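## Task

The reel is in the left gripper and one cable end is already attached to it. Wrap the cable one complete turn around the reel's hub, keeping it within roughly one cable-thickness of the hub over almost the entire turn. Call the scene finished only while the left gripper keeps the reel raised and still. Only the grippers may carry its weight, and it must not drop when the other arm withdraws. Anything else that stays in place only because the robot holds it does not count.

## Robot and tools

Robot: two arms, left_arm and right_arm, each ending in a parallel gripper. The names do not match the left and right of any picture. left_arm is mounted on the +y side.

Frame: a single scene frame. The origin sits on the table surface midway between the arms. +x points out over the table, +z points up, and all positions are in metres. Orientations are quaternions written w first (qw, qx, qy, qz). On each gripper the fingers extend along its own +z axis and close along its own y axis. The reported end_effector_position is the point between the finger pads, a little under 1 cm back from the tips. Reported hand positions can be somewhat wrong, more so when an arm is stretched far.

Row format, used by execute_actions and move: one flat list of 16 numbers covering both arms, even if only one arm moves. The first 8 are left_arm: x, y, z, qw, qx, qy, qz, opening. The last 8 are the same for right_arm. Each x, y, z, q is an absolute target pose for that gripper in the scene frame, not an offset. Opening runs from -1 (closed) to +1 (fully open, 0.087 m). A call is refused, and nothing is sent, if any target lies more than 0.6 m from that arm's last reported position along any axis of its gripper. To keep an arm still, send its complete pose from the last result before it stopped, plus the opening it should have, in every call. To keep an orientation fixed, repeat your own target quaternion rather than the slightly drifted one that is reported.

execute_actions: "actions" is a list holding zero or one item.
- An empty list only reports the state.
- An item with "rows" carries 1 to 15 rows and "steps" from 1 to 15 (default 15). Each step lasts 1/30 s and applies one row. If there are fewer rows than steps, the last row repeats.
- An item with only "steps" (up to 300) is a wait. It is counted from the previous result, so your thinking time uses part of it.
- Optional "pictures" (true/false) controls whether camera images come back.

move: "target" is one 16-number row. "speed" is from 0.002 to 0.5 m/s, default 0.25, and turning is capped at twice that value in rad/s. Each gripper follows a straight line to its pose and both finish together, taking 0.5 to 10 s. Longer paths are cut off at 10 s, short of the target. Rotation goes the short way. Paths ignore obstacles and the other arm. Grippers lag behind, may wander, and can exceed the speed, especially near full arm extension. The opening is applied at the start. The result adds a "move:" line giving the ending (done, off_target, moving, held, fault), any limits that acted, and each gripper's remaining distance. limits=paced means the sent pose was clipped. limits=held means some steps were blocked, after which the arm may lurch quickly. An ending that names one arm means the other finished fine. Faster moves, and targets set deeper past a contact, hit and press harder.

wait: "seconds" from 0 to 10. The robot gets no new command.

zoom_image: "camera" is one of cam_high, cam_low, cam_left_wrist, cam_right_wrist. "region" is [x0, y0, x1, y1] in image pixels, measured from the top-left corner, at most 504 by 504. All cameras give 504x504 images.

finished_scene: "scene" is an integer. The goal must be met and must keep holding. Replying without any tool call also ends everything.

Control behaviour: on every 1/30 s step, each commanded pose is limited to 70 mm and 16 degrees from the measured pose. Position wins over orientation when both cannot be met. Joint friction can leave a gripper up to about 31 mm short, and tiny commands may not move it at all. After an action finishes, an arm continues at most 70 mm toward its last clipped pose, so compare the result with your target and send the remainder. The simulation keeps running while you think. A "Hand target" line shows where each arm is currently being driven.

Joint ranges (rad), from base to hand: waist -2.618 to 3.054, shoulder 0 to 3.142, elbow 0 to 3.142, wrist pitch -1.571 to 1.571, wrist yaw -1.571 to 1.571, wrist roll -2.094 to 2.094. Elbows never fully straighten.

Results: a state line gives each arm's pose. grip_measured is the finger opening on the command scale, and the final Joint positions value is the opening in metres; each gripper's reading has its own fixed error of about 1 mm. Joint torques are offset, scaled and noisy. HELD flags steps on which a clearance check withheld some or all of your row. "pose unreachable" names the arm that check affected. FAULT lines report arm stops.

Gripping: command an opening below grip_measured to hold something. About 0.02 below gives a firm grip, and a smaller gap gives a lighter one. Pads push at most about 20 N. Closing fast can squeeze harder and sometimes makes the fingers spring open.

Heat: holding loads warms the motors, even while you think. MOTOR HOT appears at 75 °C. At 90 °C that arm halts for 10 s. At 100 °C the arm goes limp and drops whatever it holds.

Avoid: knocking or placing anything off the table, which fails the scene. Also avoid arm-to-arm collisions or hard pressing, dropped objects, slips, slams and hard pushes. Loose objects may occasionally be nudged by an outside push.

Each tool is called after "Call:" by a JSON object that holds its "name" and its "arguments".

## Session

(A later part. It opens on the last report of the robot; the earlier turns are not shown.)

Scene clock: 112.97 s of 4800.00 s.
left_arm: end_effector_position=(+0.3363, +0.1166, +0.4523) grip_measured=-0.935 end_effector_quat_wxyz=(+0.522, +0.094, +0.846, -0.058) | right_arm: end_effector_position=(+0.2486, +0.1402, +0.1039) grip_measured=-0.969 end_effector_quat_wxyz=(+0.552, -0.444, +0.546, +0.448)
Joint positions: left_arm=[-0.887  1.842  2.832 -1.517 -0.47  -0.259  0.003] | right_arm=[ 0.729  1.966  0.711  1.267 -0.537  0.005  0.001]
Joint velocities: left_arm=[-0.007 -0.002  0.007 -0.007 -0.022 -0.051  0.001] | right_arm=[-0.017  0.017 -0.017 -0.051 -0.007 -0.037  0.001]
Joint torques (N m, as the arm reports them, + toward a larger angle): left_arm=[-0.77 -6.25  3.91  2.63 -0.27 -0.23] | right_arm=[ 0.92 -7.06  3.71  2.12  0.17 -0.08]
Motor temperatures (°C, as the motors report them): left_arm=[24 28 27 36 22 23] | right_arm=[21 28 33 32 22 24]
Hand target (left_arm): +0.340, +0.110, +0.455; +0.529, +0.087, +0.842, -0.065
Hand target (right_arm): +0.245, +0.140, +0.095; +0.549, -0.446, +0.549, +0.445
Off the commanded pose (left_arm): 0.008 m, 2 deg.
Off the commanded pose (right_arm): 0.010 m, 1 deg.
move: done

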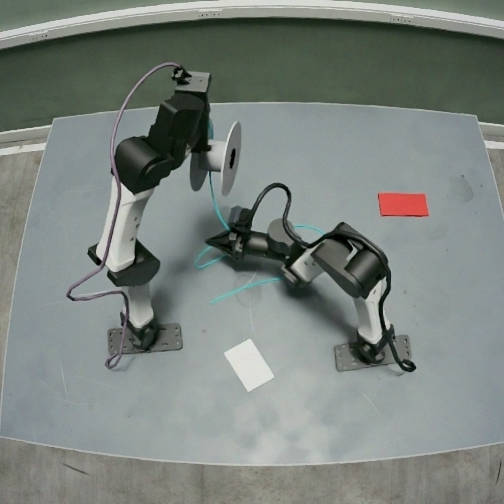

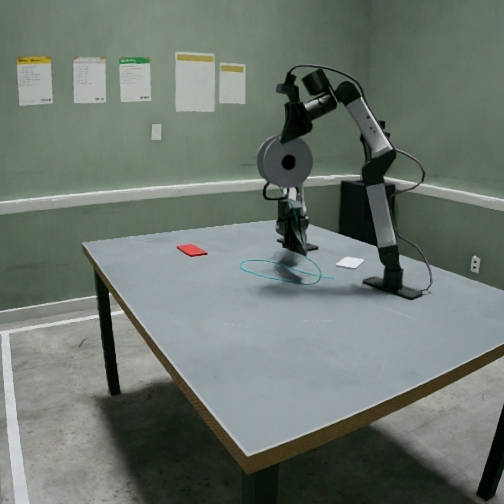

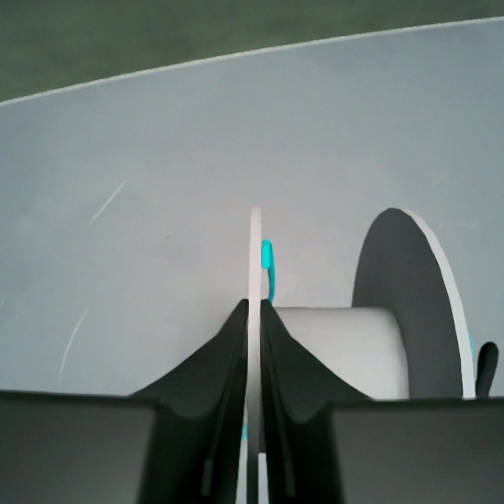

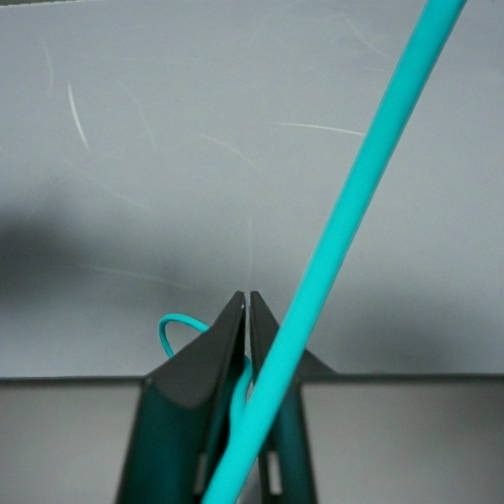

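Call:
{"name": "move", "arguments": {"target": [0.34,0.11,0.455,0.53,0.087,0.84,-0.065,-1,0.25,0.0,0.095,0.549,-0.445,0.549,0.445,-0.97], "speed": 0.07}}

Scene clock: 118.37 s of 4800.00 s.
left_arm: end_effector_position=(+0.3362, +0.1167, +0.4521) grip_measured=-0.935 end_effector_quat_wxyz=(+0.521, +0.094, +0.846, -0.058) | right_arm: end_effector_position=(+0.2554, +0.0050, +0.0927) grip_measured=-0.969 end_effector_quat_wxyz=(+0.546, -0.442, +0.554, +0.447)
Joint positions: left_arm=[-0.887  1.842  2.832 -1.518 -0.47  -0.259  0.003] | right_arm=[ 0.34   1.817  0.392  1.416 -0.923  0.005  0.001]
Joint velocities: left_arm=[-0.002  0.007  0.012 -0.007 -0.037  0.037  0.   ] | right_arm=[-0.017 -0.022 -0.002 -0.022 -0.022 -0.051  0.   ]
Joint torques (N m, as the arm reports them, + toward a larger angle): left_arm=[-0.79 -6.24  3.95  2.65 -0.27 -0.23] | right_arm=[-0.58 -7.58  2.17  1.89 -0.06  0.04]
Motor temperatures (°C, as the motors report them): left_arm=[24 28 27 37 22 23] | right_arm=[21 29 32 32 22 24]
Hand target (left_arm): +0.340, +0.110, +0.455; +0.529, +0.087, +0.841, -0.065
Hand target (right_arm): +0.251, +0.000, +0.097; +0.549, -0.442, +0.549, +0.448
Off the commanded pose (left_arm): 0.008 m, 2 deg.
Off the commanded pose (right_arm): 0.008 m, 1 deg.
move: done

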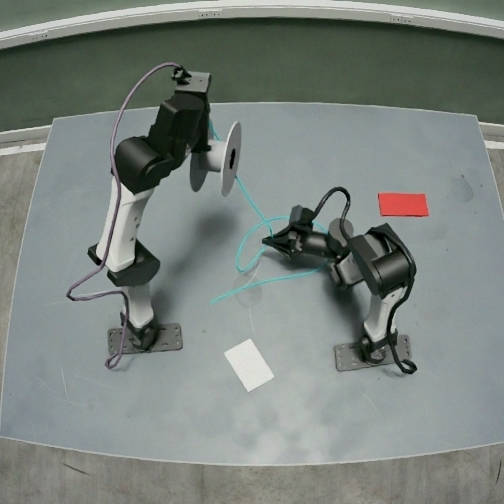

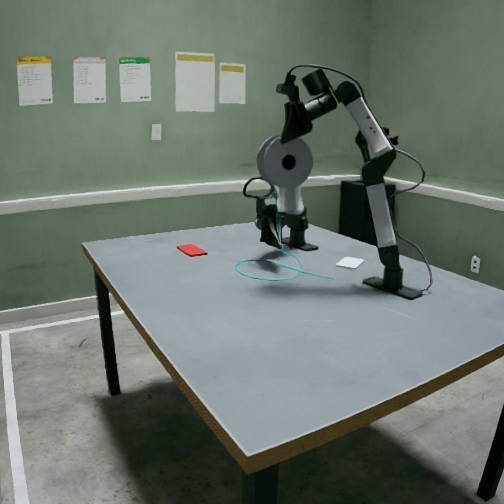

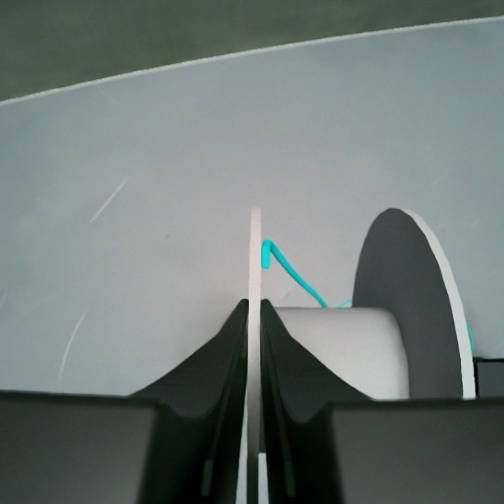

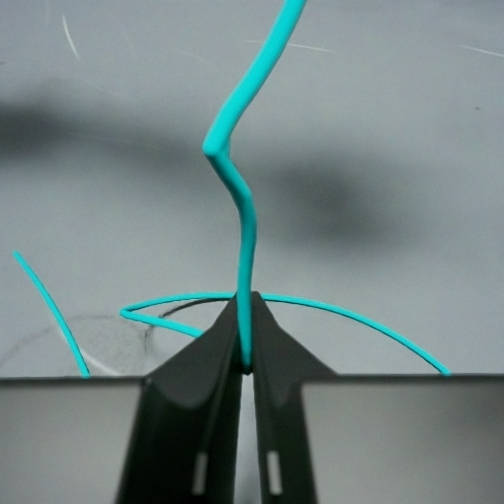

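Call:
{"name": "move", "arguments": {"target": [0.34,0.11,0.41,0.515,0.087,0.85,-0.063,-1,0.13,0.12,0.15,0.549,-0.445,0.549,0.445,-0.97], "speed": 0.1}}

Call:
{"name": "move", "arguments": {"target": [0.34,0.11,0.36,0.515,0.087,0.85,-0.063,-1,0.075,0.125,0.29,0.549,-0.445,0.549,0.445,-0.97], "speed": 0.1}}

Scene clock: 125.17 s of 4800.00 s.
left_arm: end_effector_position=(+0.3410, +0.1115, +0.4070) grip_measured=-0.935 end_effector_quat_wxyz=(+0.508, +0.093, +0.855, -0.052) | right_arm: end_effector_position=(+0.1290, +0.1124, +0.1299) grip_measured=-0.969 end_effector_quat_wxyz=(+0.532, -0.454, +0.565, +0.437)
Joint positions: left_arm=[-0.887  1.577  2.188 -1.177 -0.47  -0.274  0.003] | right_arm=[ 1.025  1.508  0.4    1.054 -0.24  -0.002  0.001]
Joint velocities: left_arm=[-0.002 -0.002 -0.012 -0.022  0.022 -0.037 -0.   ] | right_arm=[-0.017 -0.002  0.002 -0.022 -0.007 -0.007 -0.002]
Joint torques (N m, as the arm reports them, + toward a larger angle): left_arm=[-0.13 -8.05  4.29  2.61 -0.1  -0.23] | right_arm=[ 1.1  -6.44  7.18  2.01  0.16 -0.13]
Motor temperatures (°C, as the motors report them): left_arm=[24 28 27 37 22 23] | right_arm=[21 29 32 32 22 24]
Hand target (left_arm): +0.340, +0.110, +0.410; +0.515, +0.087, +0.851, -0.063
Hand target (right_arm): +0.130, +0.119, +0.149; +0.550, -0.450, +0.548, +0.441
Off the commanded pose (left_arm): 0.003 m, 2 deg.
Off the commanded pose (right_arm): 0.022 m, 3 deg.
move: off_target (right_arm)

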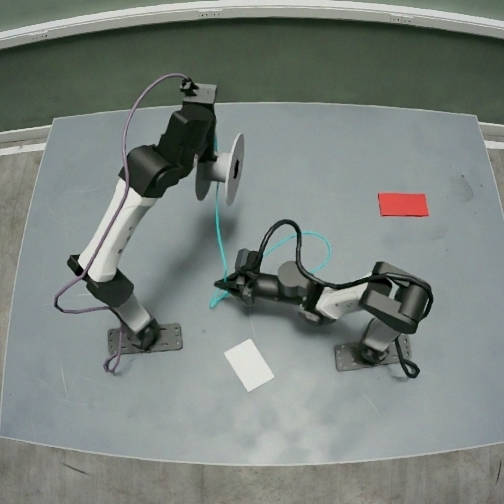

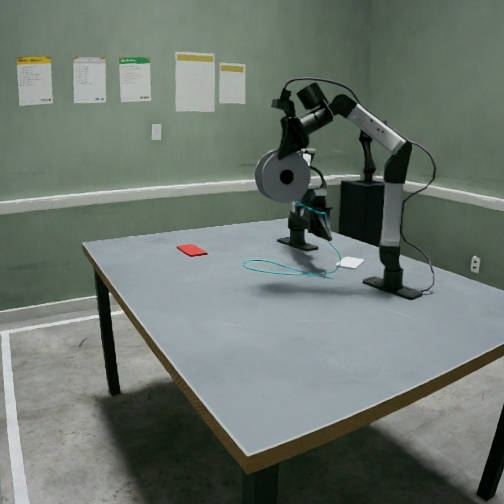

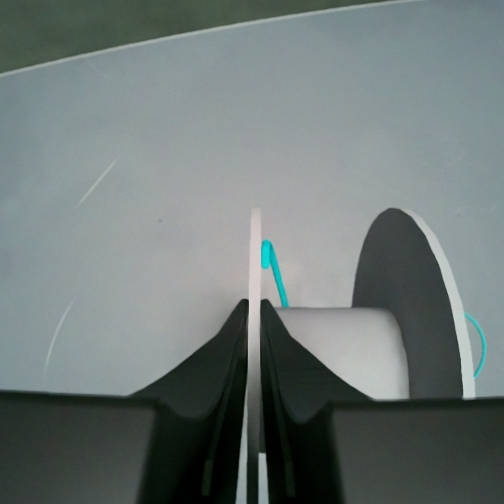

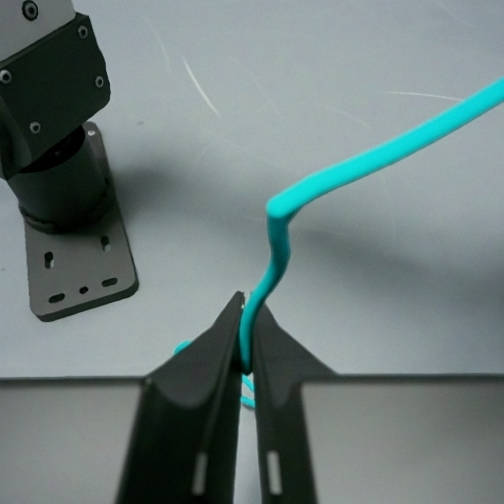

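Scene clock: 127.47 s of 4800.00 s.
left_arm: end_effector_position=(+0.3413, +0.1112, +0.3579) grip_measured=-0.935 end_effector_quat_wxyz=(+0.508, +0.093, +0.855, -0.052) | right_arm: end_effector_position=(+0.0791, +0.1273, +0.2682) grip_measured=-0.969 end_effector_quat_wxyz=(+0.537, -0.455, +0.563, +0.433)
Joint positions: left_arm=[-0.887  1.422  1.787 -0.932 -0.47  -0.274  0.003] | right_arm=[ 1.249  1.156  0.783  0.325 -0.012 -0.002  0.001]
Joint velocities: left_arm=[-0.022 -0.002 -0.007  0.007 -0.066 -0.066  0.   ] | right_arm=[-0.012  0.002  0.007  0.022 -0.037 -0.022  0.001]
Joint torques (N m, as the arm reports them, + toward a larger angle): left_arm=[-0.1  -7.53  5.55  2.61 -0.11 -0.23] | right_arm=[ 1.18 -5.08  8.81  2.07  0.11 -0.03]
Motor temperatures (°C, as the motors report them): left_arm=[24 28 27 37 22 23] | right_arm=[21 29 32 32 22 24]
Hand target (left_arm): +0.340, +0.110, +0.360; +0.515, +0.087, +0.851, -0.063
Hand target (right_arm): +0.076, +0.127, +0.289; +0.550, -0.447, +0.549, +0.444
Off the commanded pose (left_arm): 0.003 m, 2 deg.
Off the commanded pose (right_arm): 0.022 m, 3 deg.
move: off_target (right_arm)

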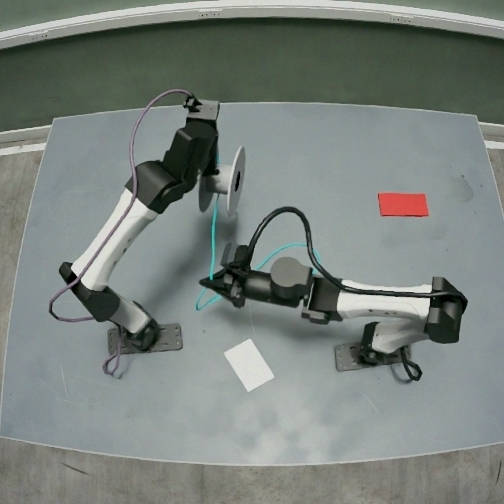

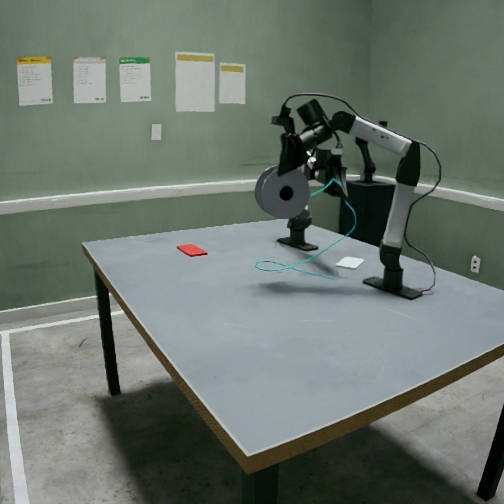

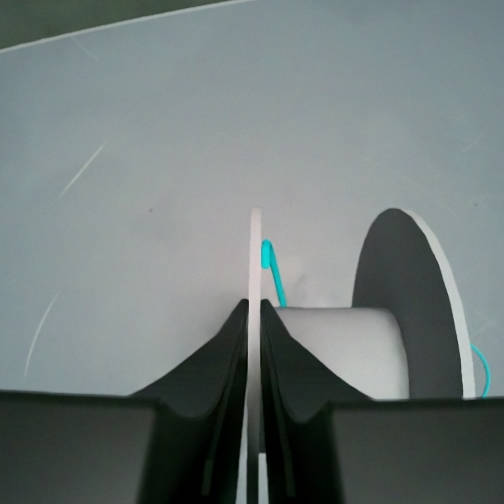

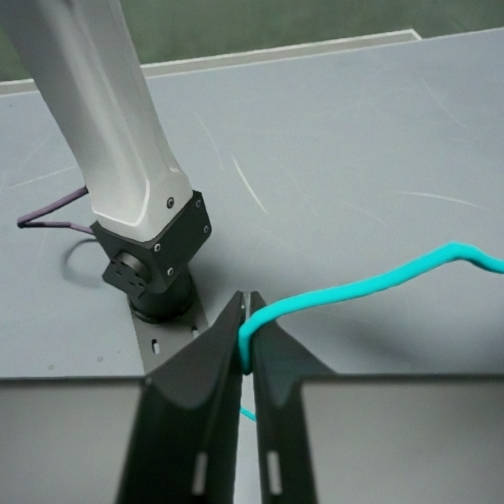

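Call:
{"name": "move", "arguments": {"target": [0.34,0.11,0.36,0.515,0.087,0.85,-0.063,-1,0.13,0.07,0.40,0.389,-0.545,0.673,0.315,-0.97], "speed": 0.1}}

Call:
{"name": "move", "arguments": {"target": [0.34,0.11,0.34,0.515,0.087,0.85,-0.063,-1,0.19,0.02,0.42,0.389,-0.545,0.673,0.315,-0.97], "speed": 0.07}}

Scene clock: 135.53 s of 4800.00 s.
left_arm: end_effector_position=(+0.3415, +0.1106, +0.3584) grip_measured=-0.935 end_effector_quat_wxyz=(+0.509, +0.093, +0.854, -0.054) | right_arm: end_effector_position=(+0.1294, +0.0694, +0.3941) grip_measured=-0.969 end_effector_quat_wxyz=(+0.380, -0.542, +0.681, +0.313)
Joint positions: left_arm=[-0.887  1.422  1.787 -0.929 -0.469 -0.276  0.003] | right_arm=[ 0.992  1.524  2.091 -1.125 -0.232 -0.127  0.001]
Joint velocities: left_arm=[-0.007  0.007 -0.017 -0.007 -0.022 -0.022  0.   ] | right_arm=[-0.017  0.002  0.017 -0.066  0.007  0.037 -0.001]
Joint torques (N m, as the arm reports them, + toward a larger angle): left_arm=[-0.1  -7.41  5.66  2.58 -0.12 -0.2 ] | right_arm=[-0.47 -4.04  7.11  1.98 -0.15 -0.09]
Motor temperatures (°C, as the motors report them): left_arm=[24 29 27 38 22 23] | right_arm=[21 29 33 33 22 24]
Hand target (left_arm): +0.340, +0.110, +0.360; +0.515, +0.087, +0.851, -0.063
Hand target (right_arm): +0.132, +0.072, +0.401; +0.388, -0.544, +0.673, +0.318
Off the commanded pose (left_arm): 0.002 m, 1 deg.
Off the commanded pose (right_arm): 0.006 m, 1 deg.
move: done

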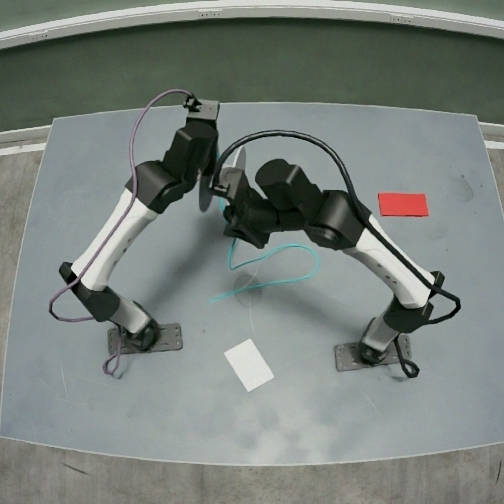

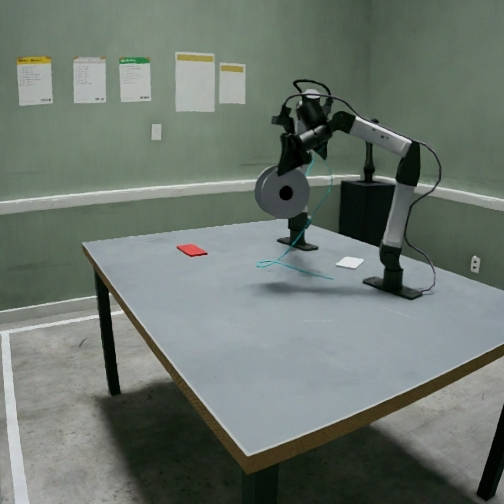

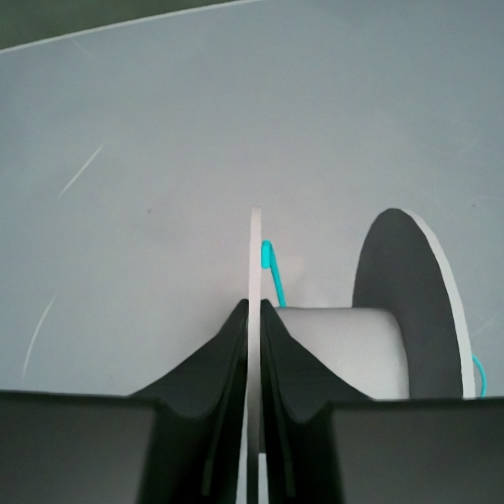

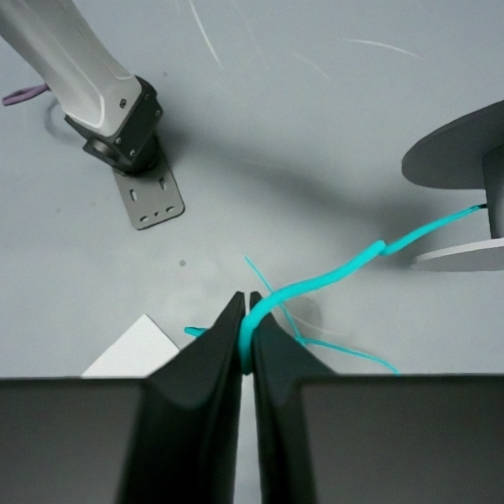

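Scene clock: 137.27 s of 4800.00 s.
left_arm: end_effector_position=(+0.3420, +0.1100, +0.3404) grip_measured=-0.935 end_effector_quat_wxyz=(+0.511, +0.091, +0.853, -0.056) | right_arm: end_effector_position=(+0.1888, +0.0189, +0.4142) grip_measured=-0.969 end_effector_quat_wxyz=(+0.380, -0.540, +0.682, +0.314)
Joint positions: left_arm=[-0.887  1.378  1.663 -0.841 -0.469 -0.278  0.003] | right_arm=[ 0.667  1.627  2.346 -1.345 -0.503 -0.315  0.001]
Joint velocities: left_arm=[ 0.007 -0.012 -0.017  0.125 -0.051 -0.037 -0.   ] | right_arm=[ 0.022 -0.007  0.012  0.022 -0.037  0.051 -0.001]
Joint torques (N m, as the arm reports them, + toward a larger angle): left_arm=[-0.11 -7.27  5.74  2.51 -0.12 -0.17] | right_arm=[-0.56 -4.18  6.47  1.83 -0.26 -0.11]
Motor temperatures (°C, as the motors report them): left_arm=[24 29 27 38 22 23] | right_arm=[21 29 33 33 22 24]
Hand target (left_arm): +0.340, +0.110, +0.340; +0.515, +0.087, +0.851, -0.063
Hand target (right_arm): +0.192, +0.020, +0.420; +0.389, -0.543, +0.673, +0.318
Off the commanded pose (left_arm): 0.002 m, 1 deg.
Off the commanded pose (right_arm): 0.006 m, 2 deg.
move: done

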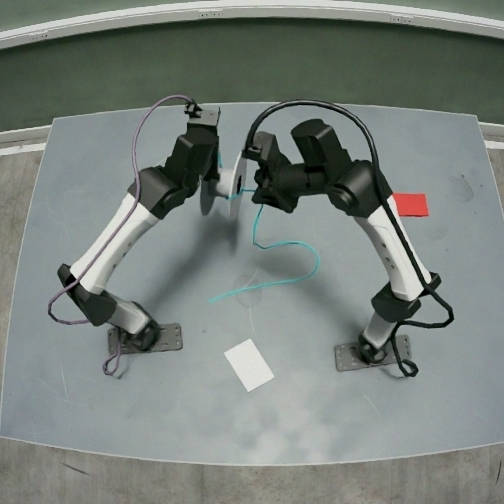

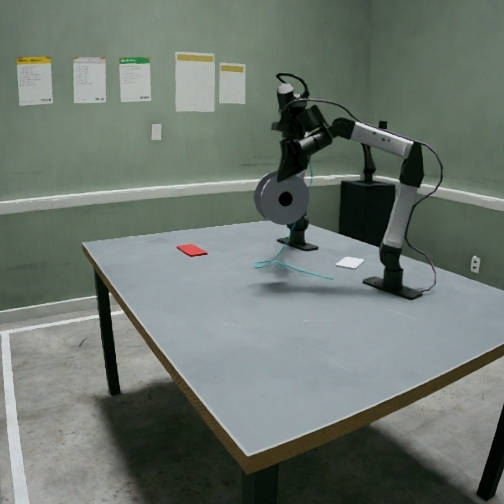

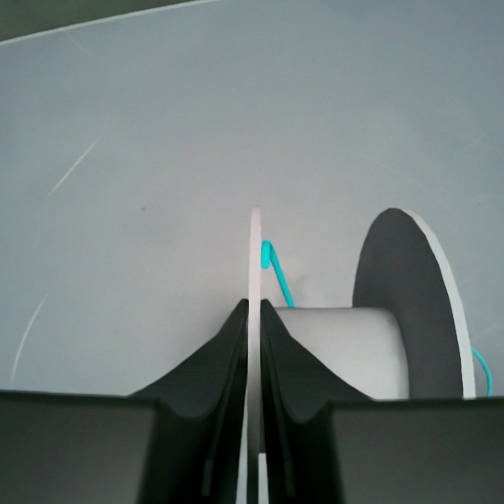

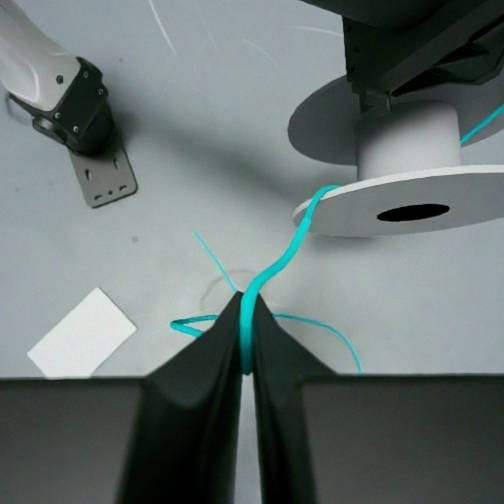

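Call:
{"name": "move", "arguments": {"target": [0.34,0.11,0.27,0.515,0.087,0.85,-0.063,-1,0.27,0.03,0.35,0.389,-0.545,0.673,0.315,-0.97], "speed": 0.06}}

Scene clock: 142.03 s of 4800.00 s.
left_arm: end_effector_position=(+0.3418, +0.1102, +0.2685) grip_measured=-0.935 end_effector_quat_wxyz=(+0.508, +0.092, +0.855, -0.054) | right_arm: end_effector_position=(+0.2609, +0.0265, +0.3590) grip_measured=-0.969 end_effector_quat_wxyz=(+0.394, -0.543, +0.672, +0.314)
Joint positions: left_arm=[-0.887  1.281  1.289 -0.574 -0.469 -0.278  0.003] | right_arm=[ 0.517  1.627  2.022 -1.048 -0.626 -0.427  0.001]
Joint velocities: left_arm=[-0.012 -0.012 -0.012  0.051 -0.037 -0.037  0.   ] | right_arm=[-0.012  0.012 -0.002  0.066 -0.022 -0.007  0.   ]
Joint torques (N m, as the arm reports them, + toward a larger angle): left_arm=[-0.1  -7.31  6.72  2.55 -0.13 -0.18] | right_arm=[-0.62 -5.08  4.27  1.92 -0.25 -0.11]
Motor temperatures (°C, as the motors report them): left_arm=[24 29 27 38 22 23] | right_arm=[21 28 33 33 22 24]
Hand target (left_arm): +0.340, +0.110, +0.270; +0.515, +0.087, +0.851, -0.063
Hand target (right_arm): +0.269, +0.029, +0.349; +0.389, -0.544, +0.673, +0.316
Off the commanded pose (left_arm): 0.002 m, 2 deg.
Off the commanded pose (right_arm): 0.013 m, 1 deg.
move: off_target (right_arm)

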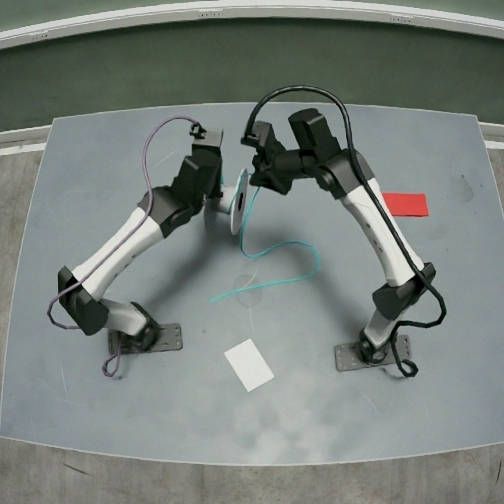

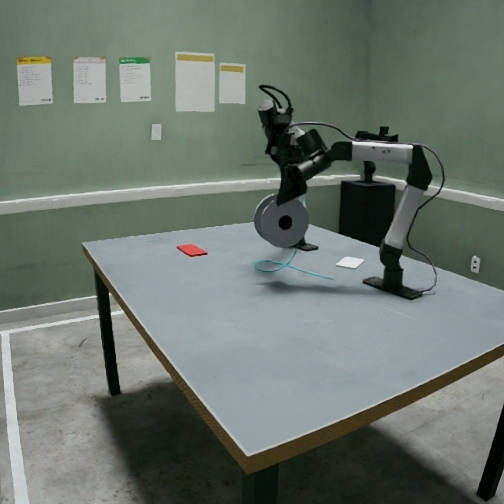

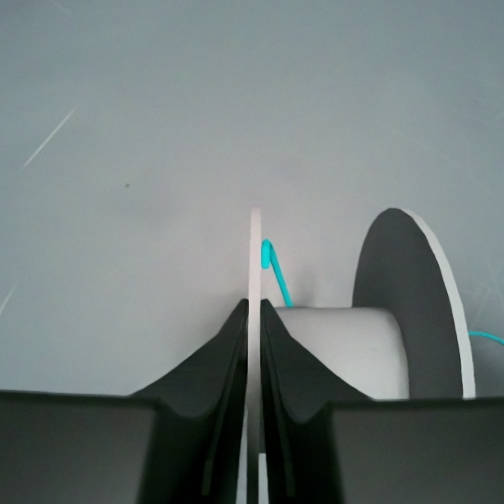

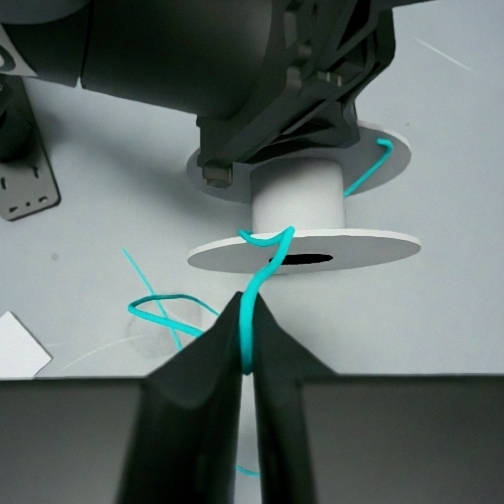

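Call:
{"name": "move", "arguments": {"target": [0.34,0.11,0.27,0.515,0.087,0.85,-0.063,-1,0.35,0.02,0.315,0.389,-0.545,0.673,0.315,-0.97], "speed": 0.05}}

Scene clock: 146.37 s of 4800.00 s.
left_arm: end_effector_position=(+0.3418, +0.1103, +0.2684) grip_measured=-0.935 end_effector_quat_wxyz=(+0.508, +0.092, +0.855, -0.054) | right_arm: end_effector_position=(+0.3419, +0.0191, +0.3045) grip_measured=-0.969 end_effector_quat_wxyz=(+0.371, -0.540, +0.686, +0.317)
Joint positions: left_arm=[-0.887  1.281  1.289 -0.574 -0.469 -0.278  0.003] | right_arm=[ 0.373  1.85   2.09  -1.022 -0.734 -0.546  0.001]
Joint velocities: left_arm=[ 0.007 -0.007  0.002  0.051  0.081  0.081 -0.   ] | right_arm=[-0.012  0.007  0.027 -0.007 -0.051 -0.037 -0.   ]
Joint torques (N m, as the arm reports them, + toward a larger angle): left_arm=[-0.09 -7.1   6.83  2.58 -0.12 -0.18] | right_arm=[-0.47 -7.9   7.98  1.7  -0.3  -0.11]
Motor temperatures (°C, as the motors report them): left_arm=[24 29 27 38 22 23] | right_arm=[21 28 33 33 22 24]
Hand target (left_arm): +0.340, +0.110, +0.270; +0.515, +0.087, +0.850, -0.063
Hand target (right_arm): +0.349, +0.020, +0.314; +0.389, -0.544, +0.673, +0.316
Off the commanded pose (left_arm): 0.002 m, 2 deg.
Off the commanded pose (right_arm): 0.013 m, 3 deg.
move: off_target (right_arm)

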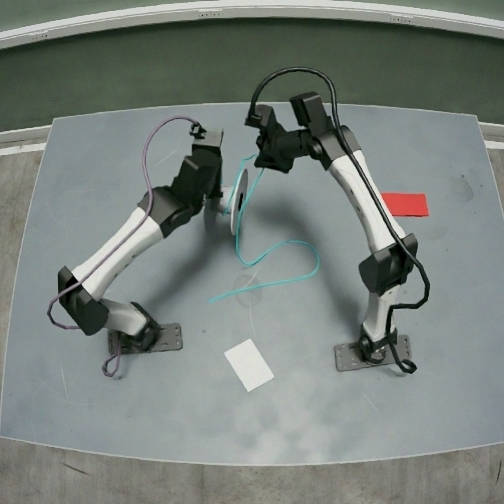

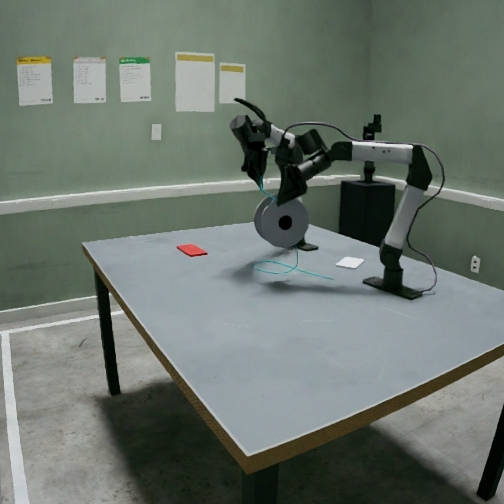

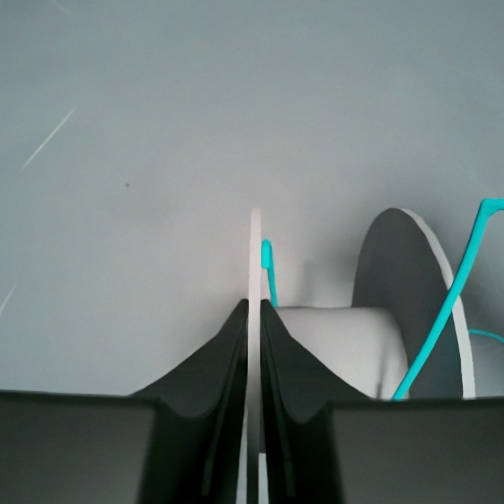

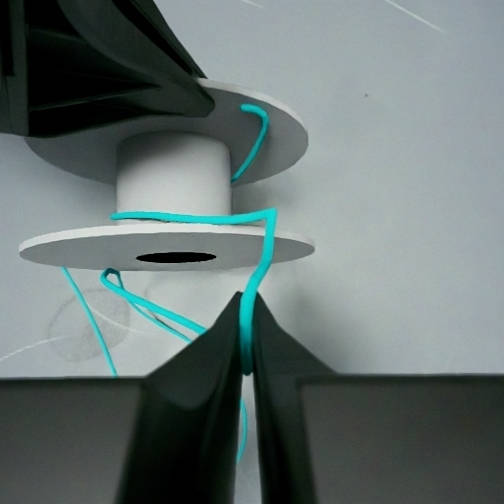

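Call:
{"name": "move", "arguments": {"target": [0.31,0.115,0.27,0.515,0.087,0.85,-0.063,-1,0.40,0.035,0.28,0.389,-0.545,0.673,0.315,-0.97], "speed": 0.05}}

Call:
{"name": "move", "arguments": {"target": [0.31,0.115,0.31,0.515,0.087,0.85,-0.063,-1,0.405,0.055,0.25,0.389,-0.545,0.673,0.315,-0.97], "speed": 0.04}}

Scene clock: 150.47 s of 4800.00 s.
left_arm: end_effector_position=(+0.3141, +0.1129, +0.2727) grip_measured=-0.935 end_effector_quat_wxyz=(+0.513, +0.092, +0.851, -0.061) | right_arm: end_effector_position=(+0.3900, +0.0348, +0.2690) grip_measured=-0.969 end_effector_quat_wxyz=(+0.368, -0.541, +0.686, +0.318)
Joint positions: left_arm=[-0.956  1.195  1.243 -0.615 -0.519 -0.316  0.003] | right_arm=[ 0.354  2.029  2.196 -0.968 -0.748 -0.569  0.001]
Joint velocities: left_arm=[-0.007 -0.022  0.002 -0.095 -0.095 -0.037  0.001] | right_arm=[ 0.002 -0.007  0.032 -0.051 -0.022  0.037  0.   ]
Joint torques (N m, as the arm reports them, + toward a larger angle): left_arm=[-0.61 -6.1   6.61  2.32 -0.29 -0.24] | right_arm=[-0.62 -9.51  8.07  1.71 -0.29 -0.16]
Motor temperatures (°C, as the motors report them): left_arm=[24 29 28 38 22 23] | right_arm=[21 29 34 33 22 24]
Hand target (left_arm): +0.310, +0.115, +0.270; +0.515, +0.087, +0.851, -0.063
Hand target (right_arm): +0.399, +0.035, +0.279; +0.389, -0.545, +0.673, +0.315
Off the commanded pose (left_arm): 0.005 m, 1 deg.
Off the commanded pose (right_arm): 0.015 m, 3 deg.
move: off_target (right_arm)

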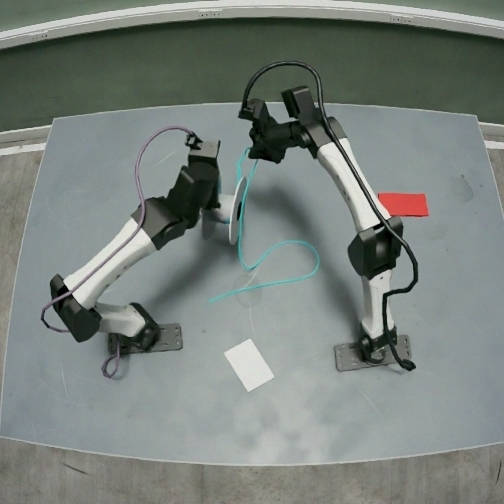

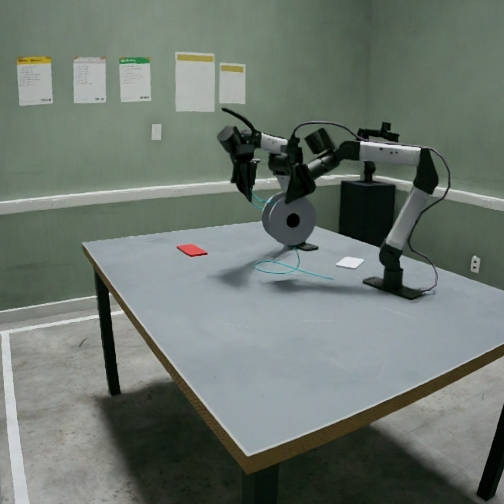

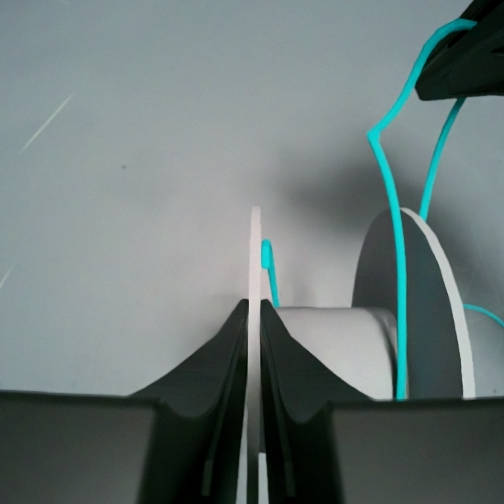

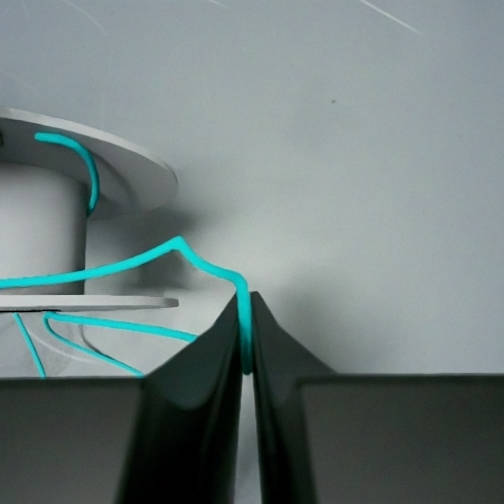

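Scene clock: 151.80 s of 4800.00 s.
left_arm: end_effector_position=(+0.3077, +0.1203, +0.3004) grip_measured=-0.935 end_effector_quat_wxyz=(+0.507, +0.094, +0.855, -0.055) | right_arm: end_effector_position=(+0.4023, +0.0499, +0.2622) grip_measured=-0.969 end_effector_quat_wxyz=(+0.396, -0.547, +0.667, +0.314)
Joint positions: left_arm=[-0.956  1.212  1.385 -0.758 -0.522 -0.318  0.003] | right_arm=[ 0.37   2.029  2.126 -0.824 -0.745 -0.558  0.001]
Joint velocities: left_arm=[ 0.002  0.017 -0.002 -0.081 -0.007 -0.051 -0.   ] | right_arm=[ 0.007 -0.007 -0.012 -0.051  0.022 -0.007 -0.   ]
Joint torques (N m, as the arm reports them, + toward a larger angle): left_arm=[-0.64 -2.99 10.94  2.26 -0.26 -0.23] | right_arm=[ 0.92 -9.41  4.9   1.82 -0.1   0.07]
Motor temperatures (°C, as the motors report them): left_arm=[24 29 28 38 22 23] | right_arm=[21 29 34 33 22 24]
Hand target (left_arm): +0.310, +0.115, +0.310; +0.515, +0.087, +0.850, -0.063
Hand target (right_arm): +0.404, +0.055, +0.250; +0.389, -0.545, +0.673, +0.315
Off the commanded pose (left_arm): 0.011 m, 2 deg.
Off the commanded pose (right_arm): 0.013 m, 1 deg.
move: off_target (left_arm, right_arm)

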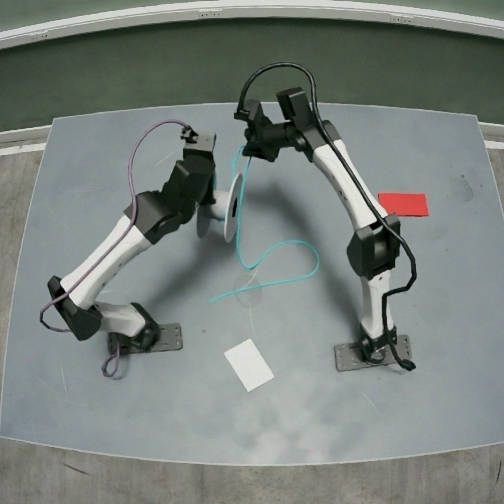

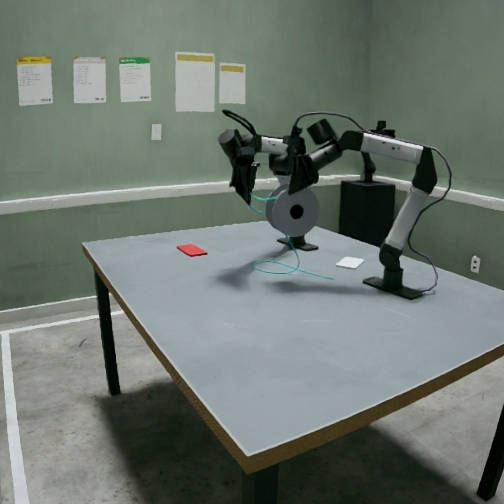

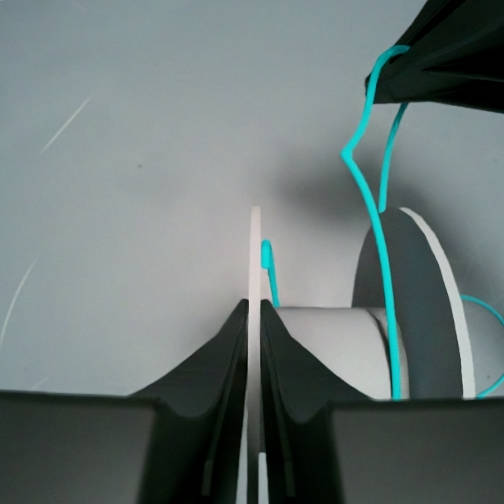

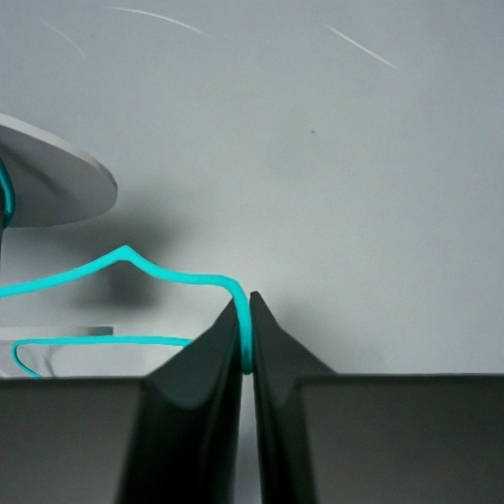

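Call:
{"name": "move", "arguments": {"target": [0.31,0.115,0.385,0.515,0.087,0.85,-0.063,-1,0.40,0.075,0.25,0.549,-0.445,0.549,0.445,-0.97], "speed": 0.08}}

Scene clock: 157.40 s of 4800.00 s.
left_arm: end_effector_position=(+0.3085, +0.1198, +0.3752) grip_measured=-0.935 end_effector_quat_wxyz=(+0.505, +0.095, +0.856, -0.053) | right_arm: end_effector_position=(+0.3985, +0.0801, +0.2542) grip_measured=-0.969 end_effector_quat_wxyz=(+0.550, -0.451, +0.545, +0.444)
Joint positions: left_arm=[-0.956  1.379  1.853 -1.066 -0.524 -0.318  0.003] | right_arm=[ 0.356  1.874  1.356  0.517 -0.918 -0.014  0.001]
Joint velocities: left_arm=[ 0.012  0.012  0.002 -0.022 -0.066  0.007  0.001] | right_arm=[-0.002  0.007 -0.007  0.007 -0.022  0.037 -0.   ]
Joint torques (N m, as the arm reports them, + toward a larger angle): left_arm=[-0.65 -3.68  9.85  2.28 -0.26 -0.22] | right_arm=[-0.57 -9.71  5.15  1.92  0.06  0.03]
Motor temperatures (°C, as the motors report them): left_arm=[24 28 29 38 22 23] | right_arm=[21 31 33 33 22 24]
Hand target (left_arm): +0.310, +0.115, +0.385; +0.516, +0.087, +0.850, -0.063
Hand target (right_arm): +0.400, +0.075, +0.249; +0.549, -0.446, +0.550, +0.444
Off the commanded pose (left_arm): 0.011 m, 2 deg.
Off the commanded pose (right_arm): 0.007 m, 1 deg.
move: off_target (left_arm)

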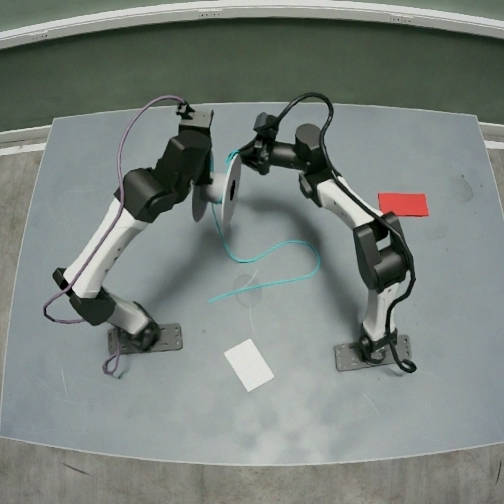

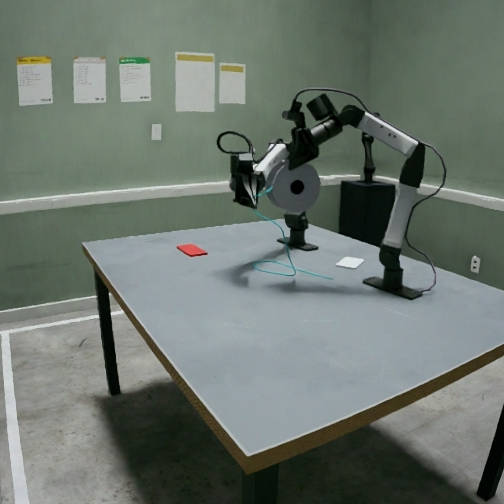

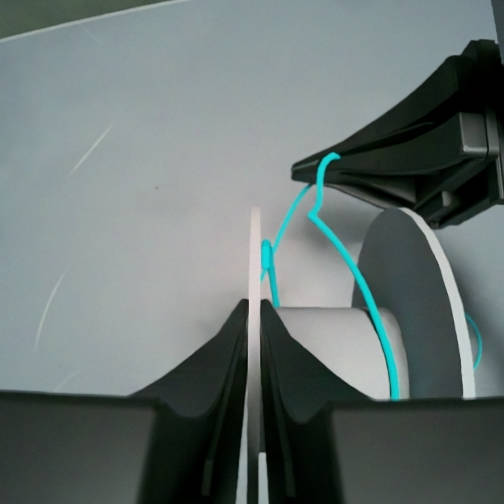

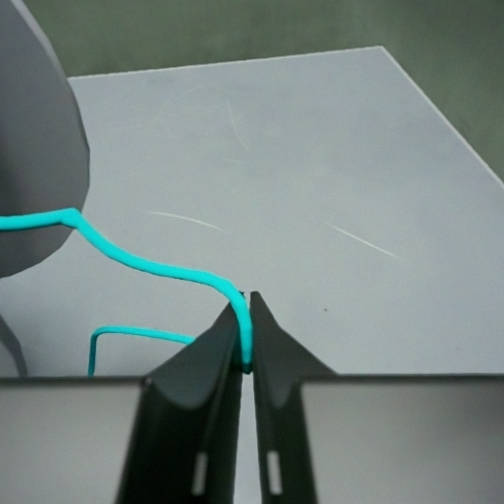

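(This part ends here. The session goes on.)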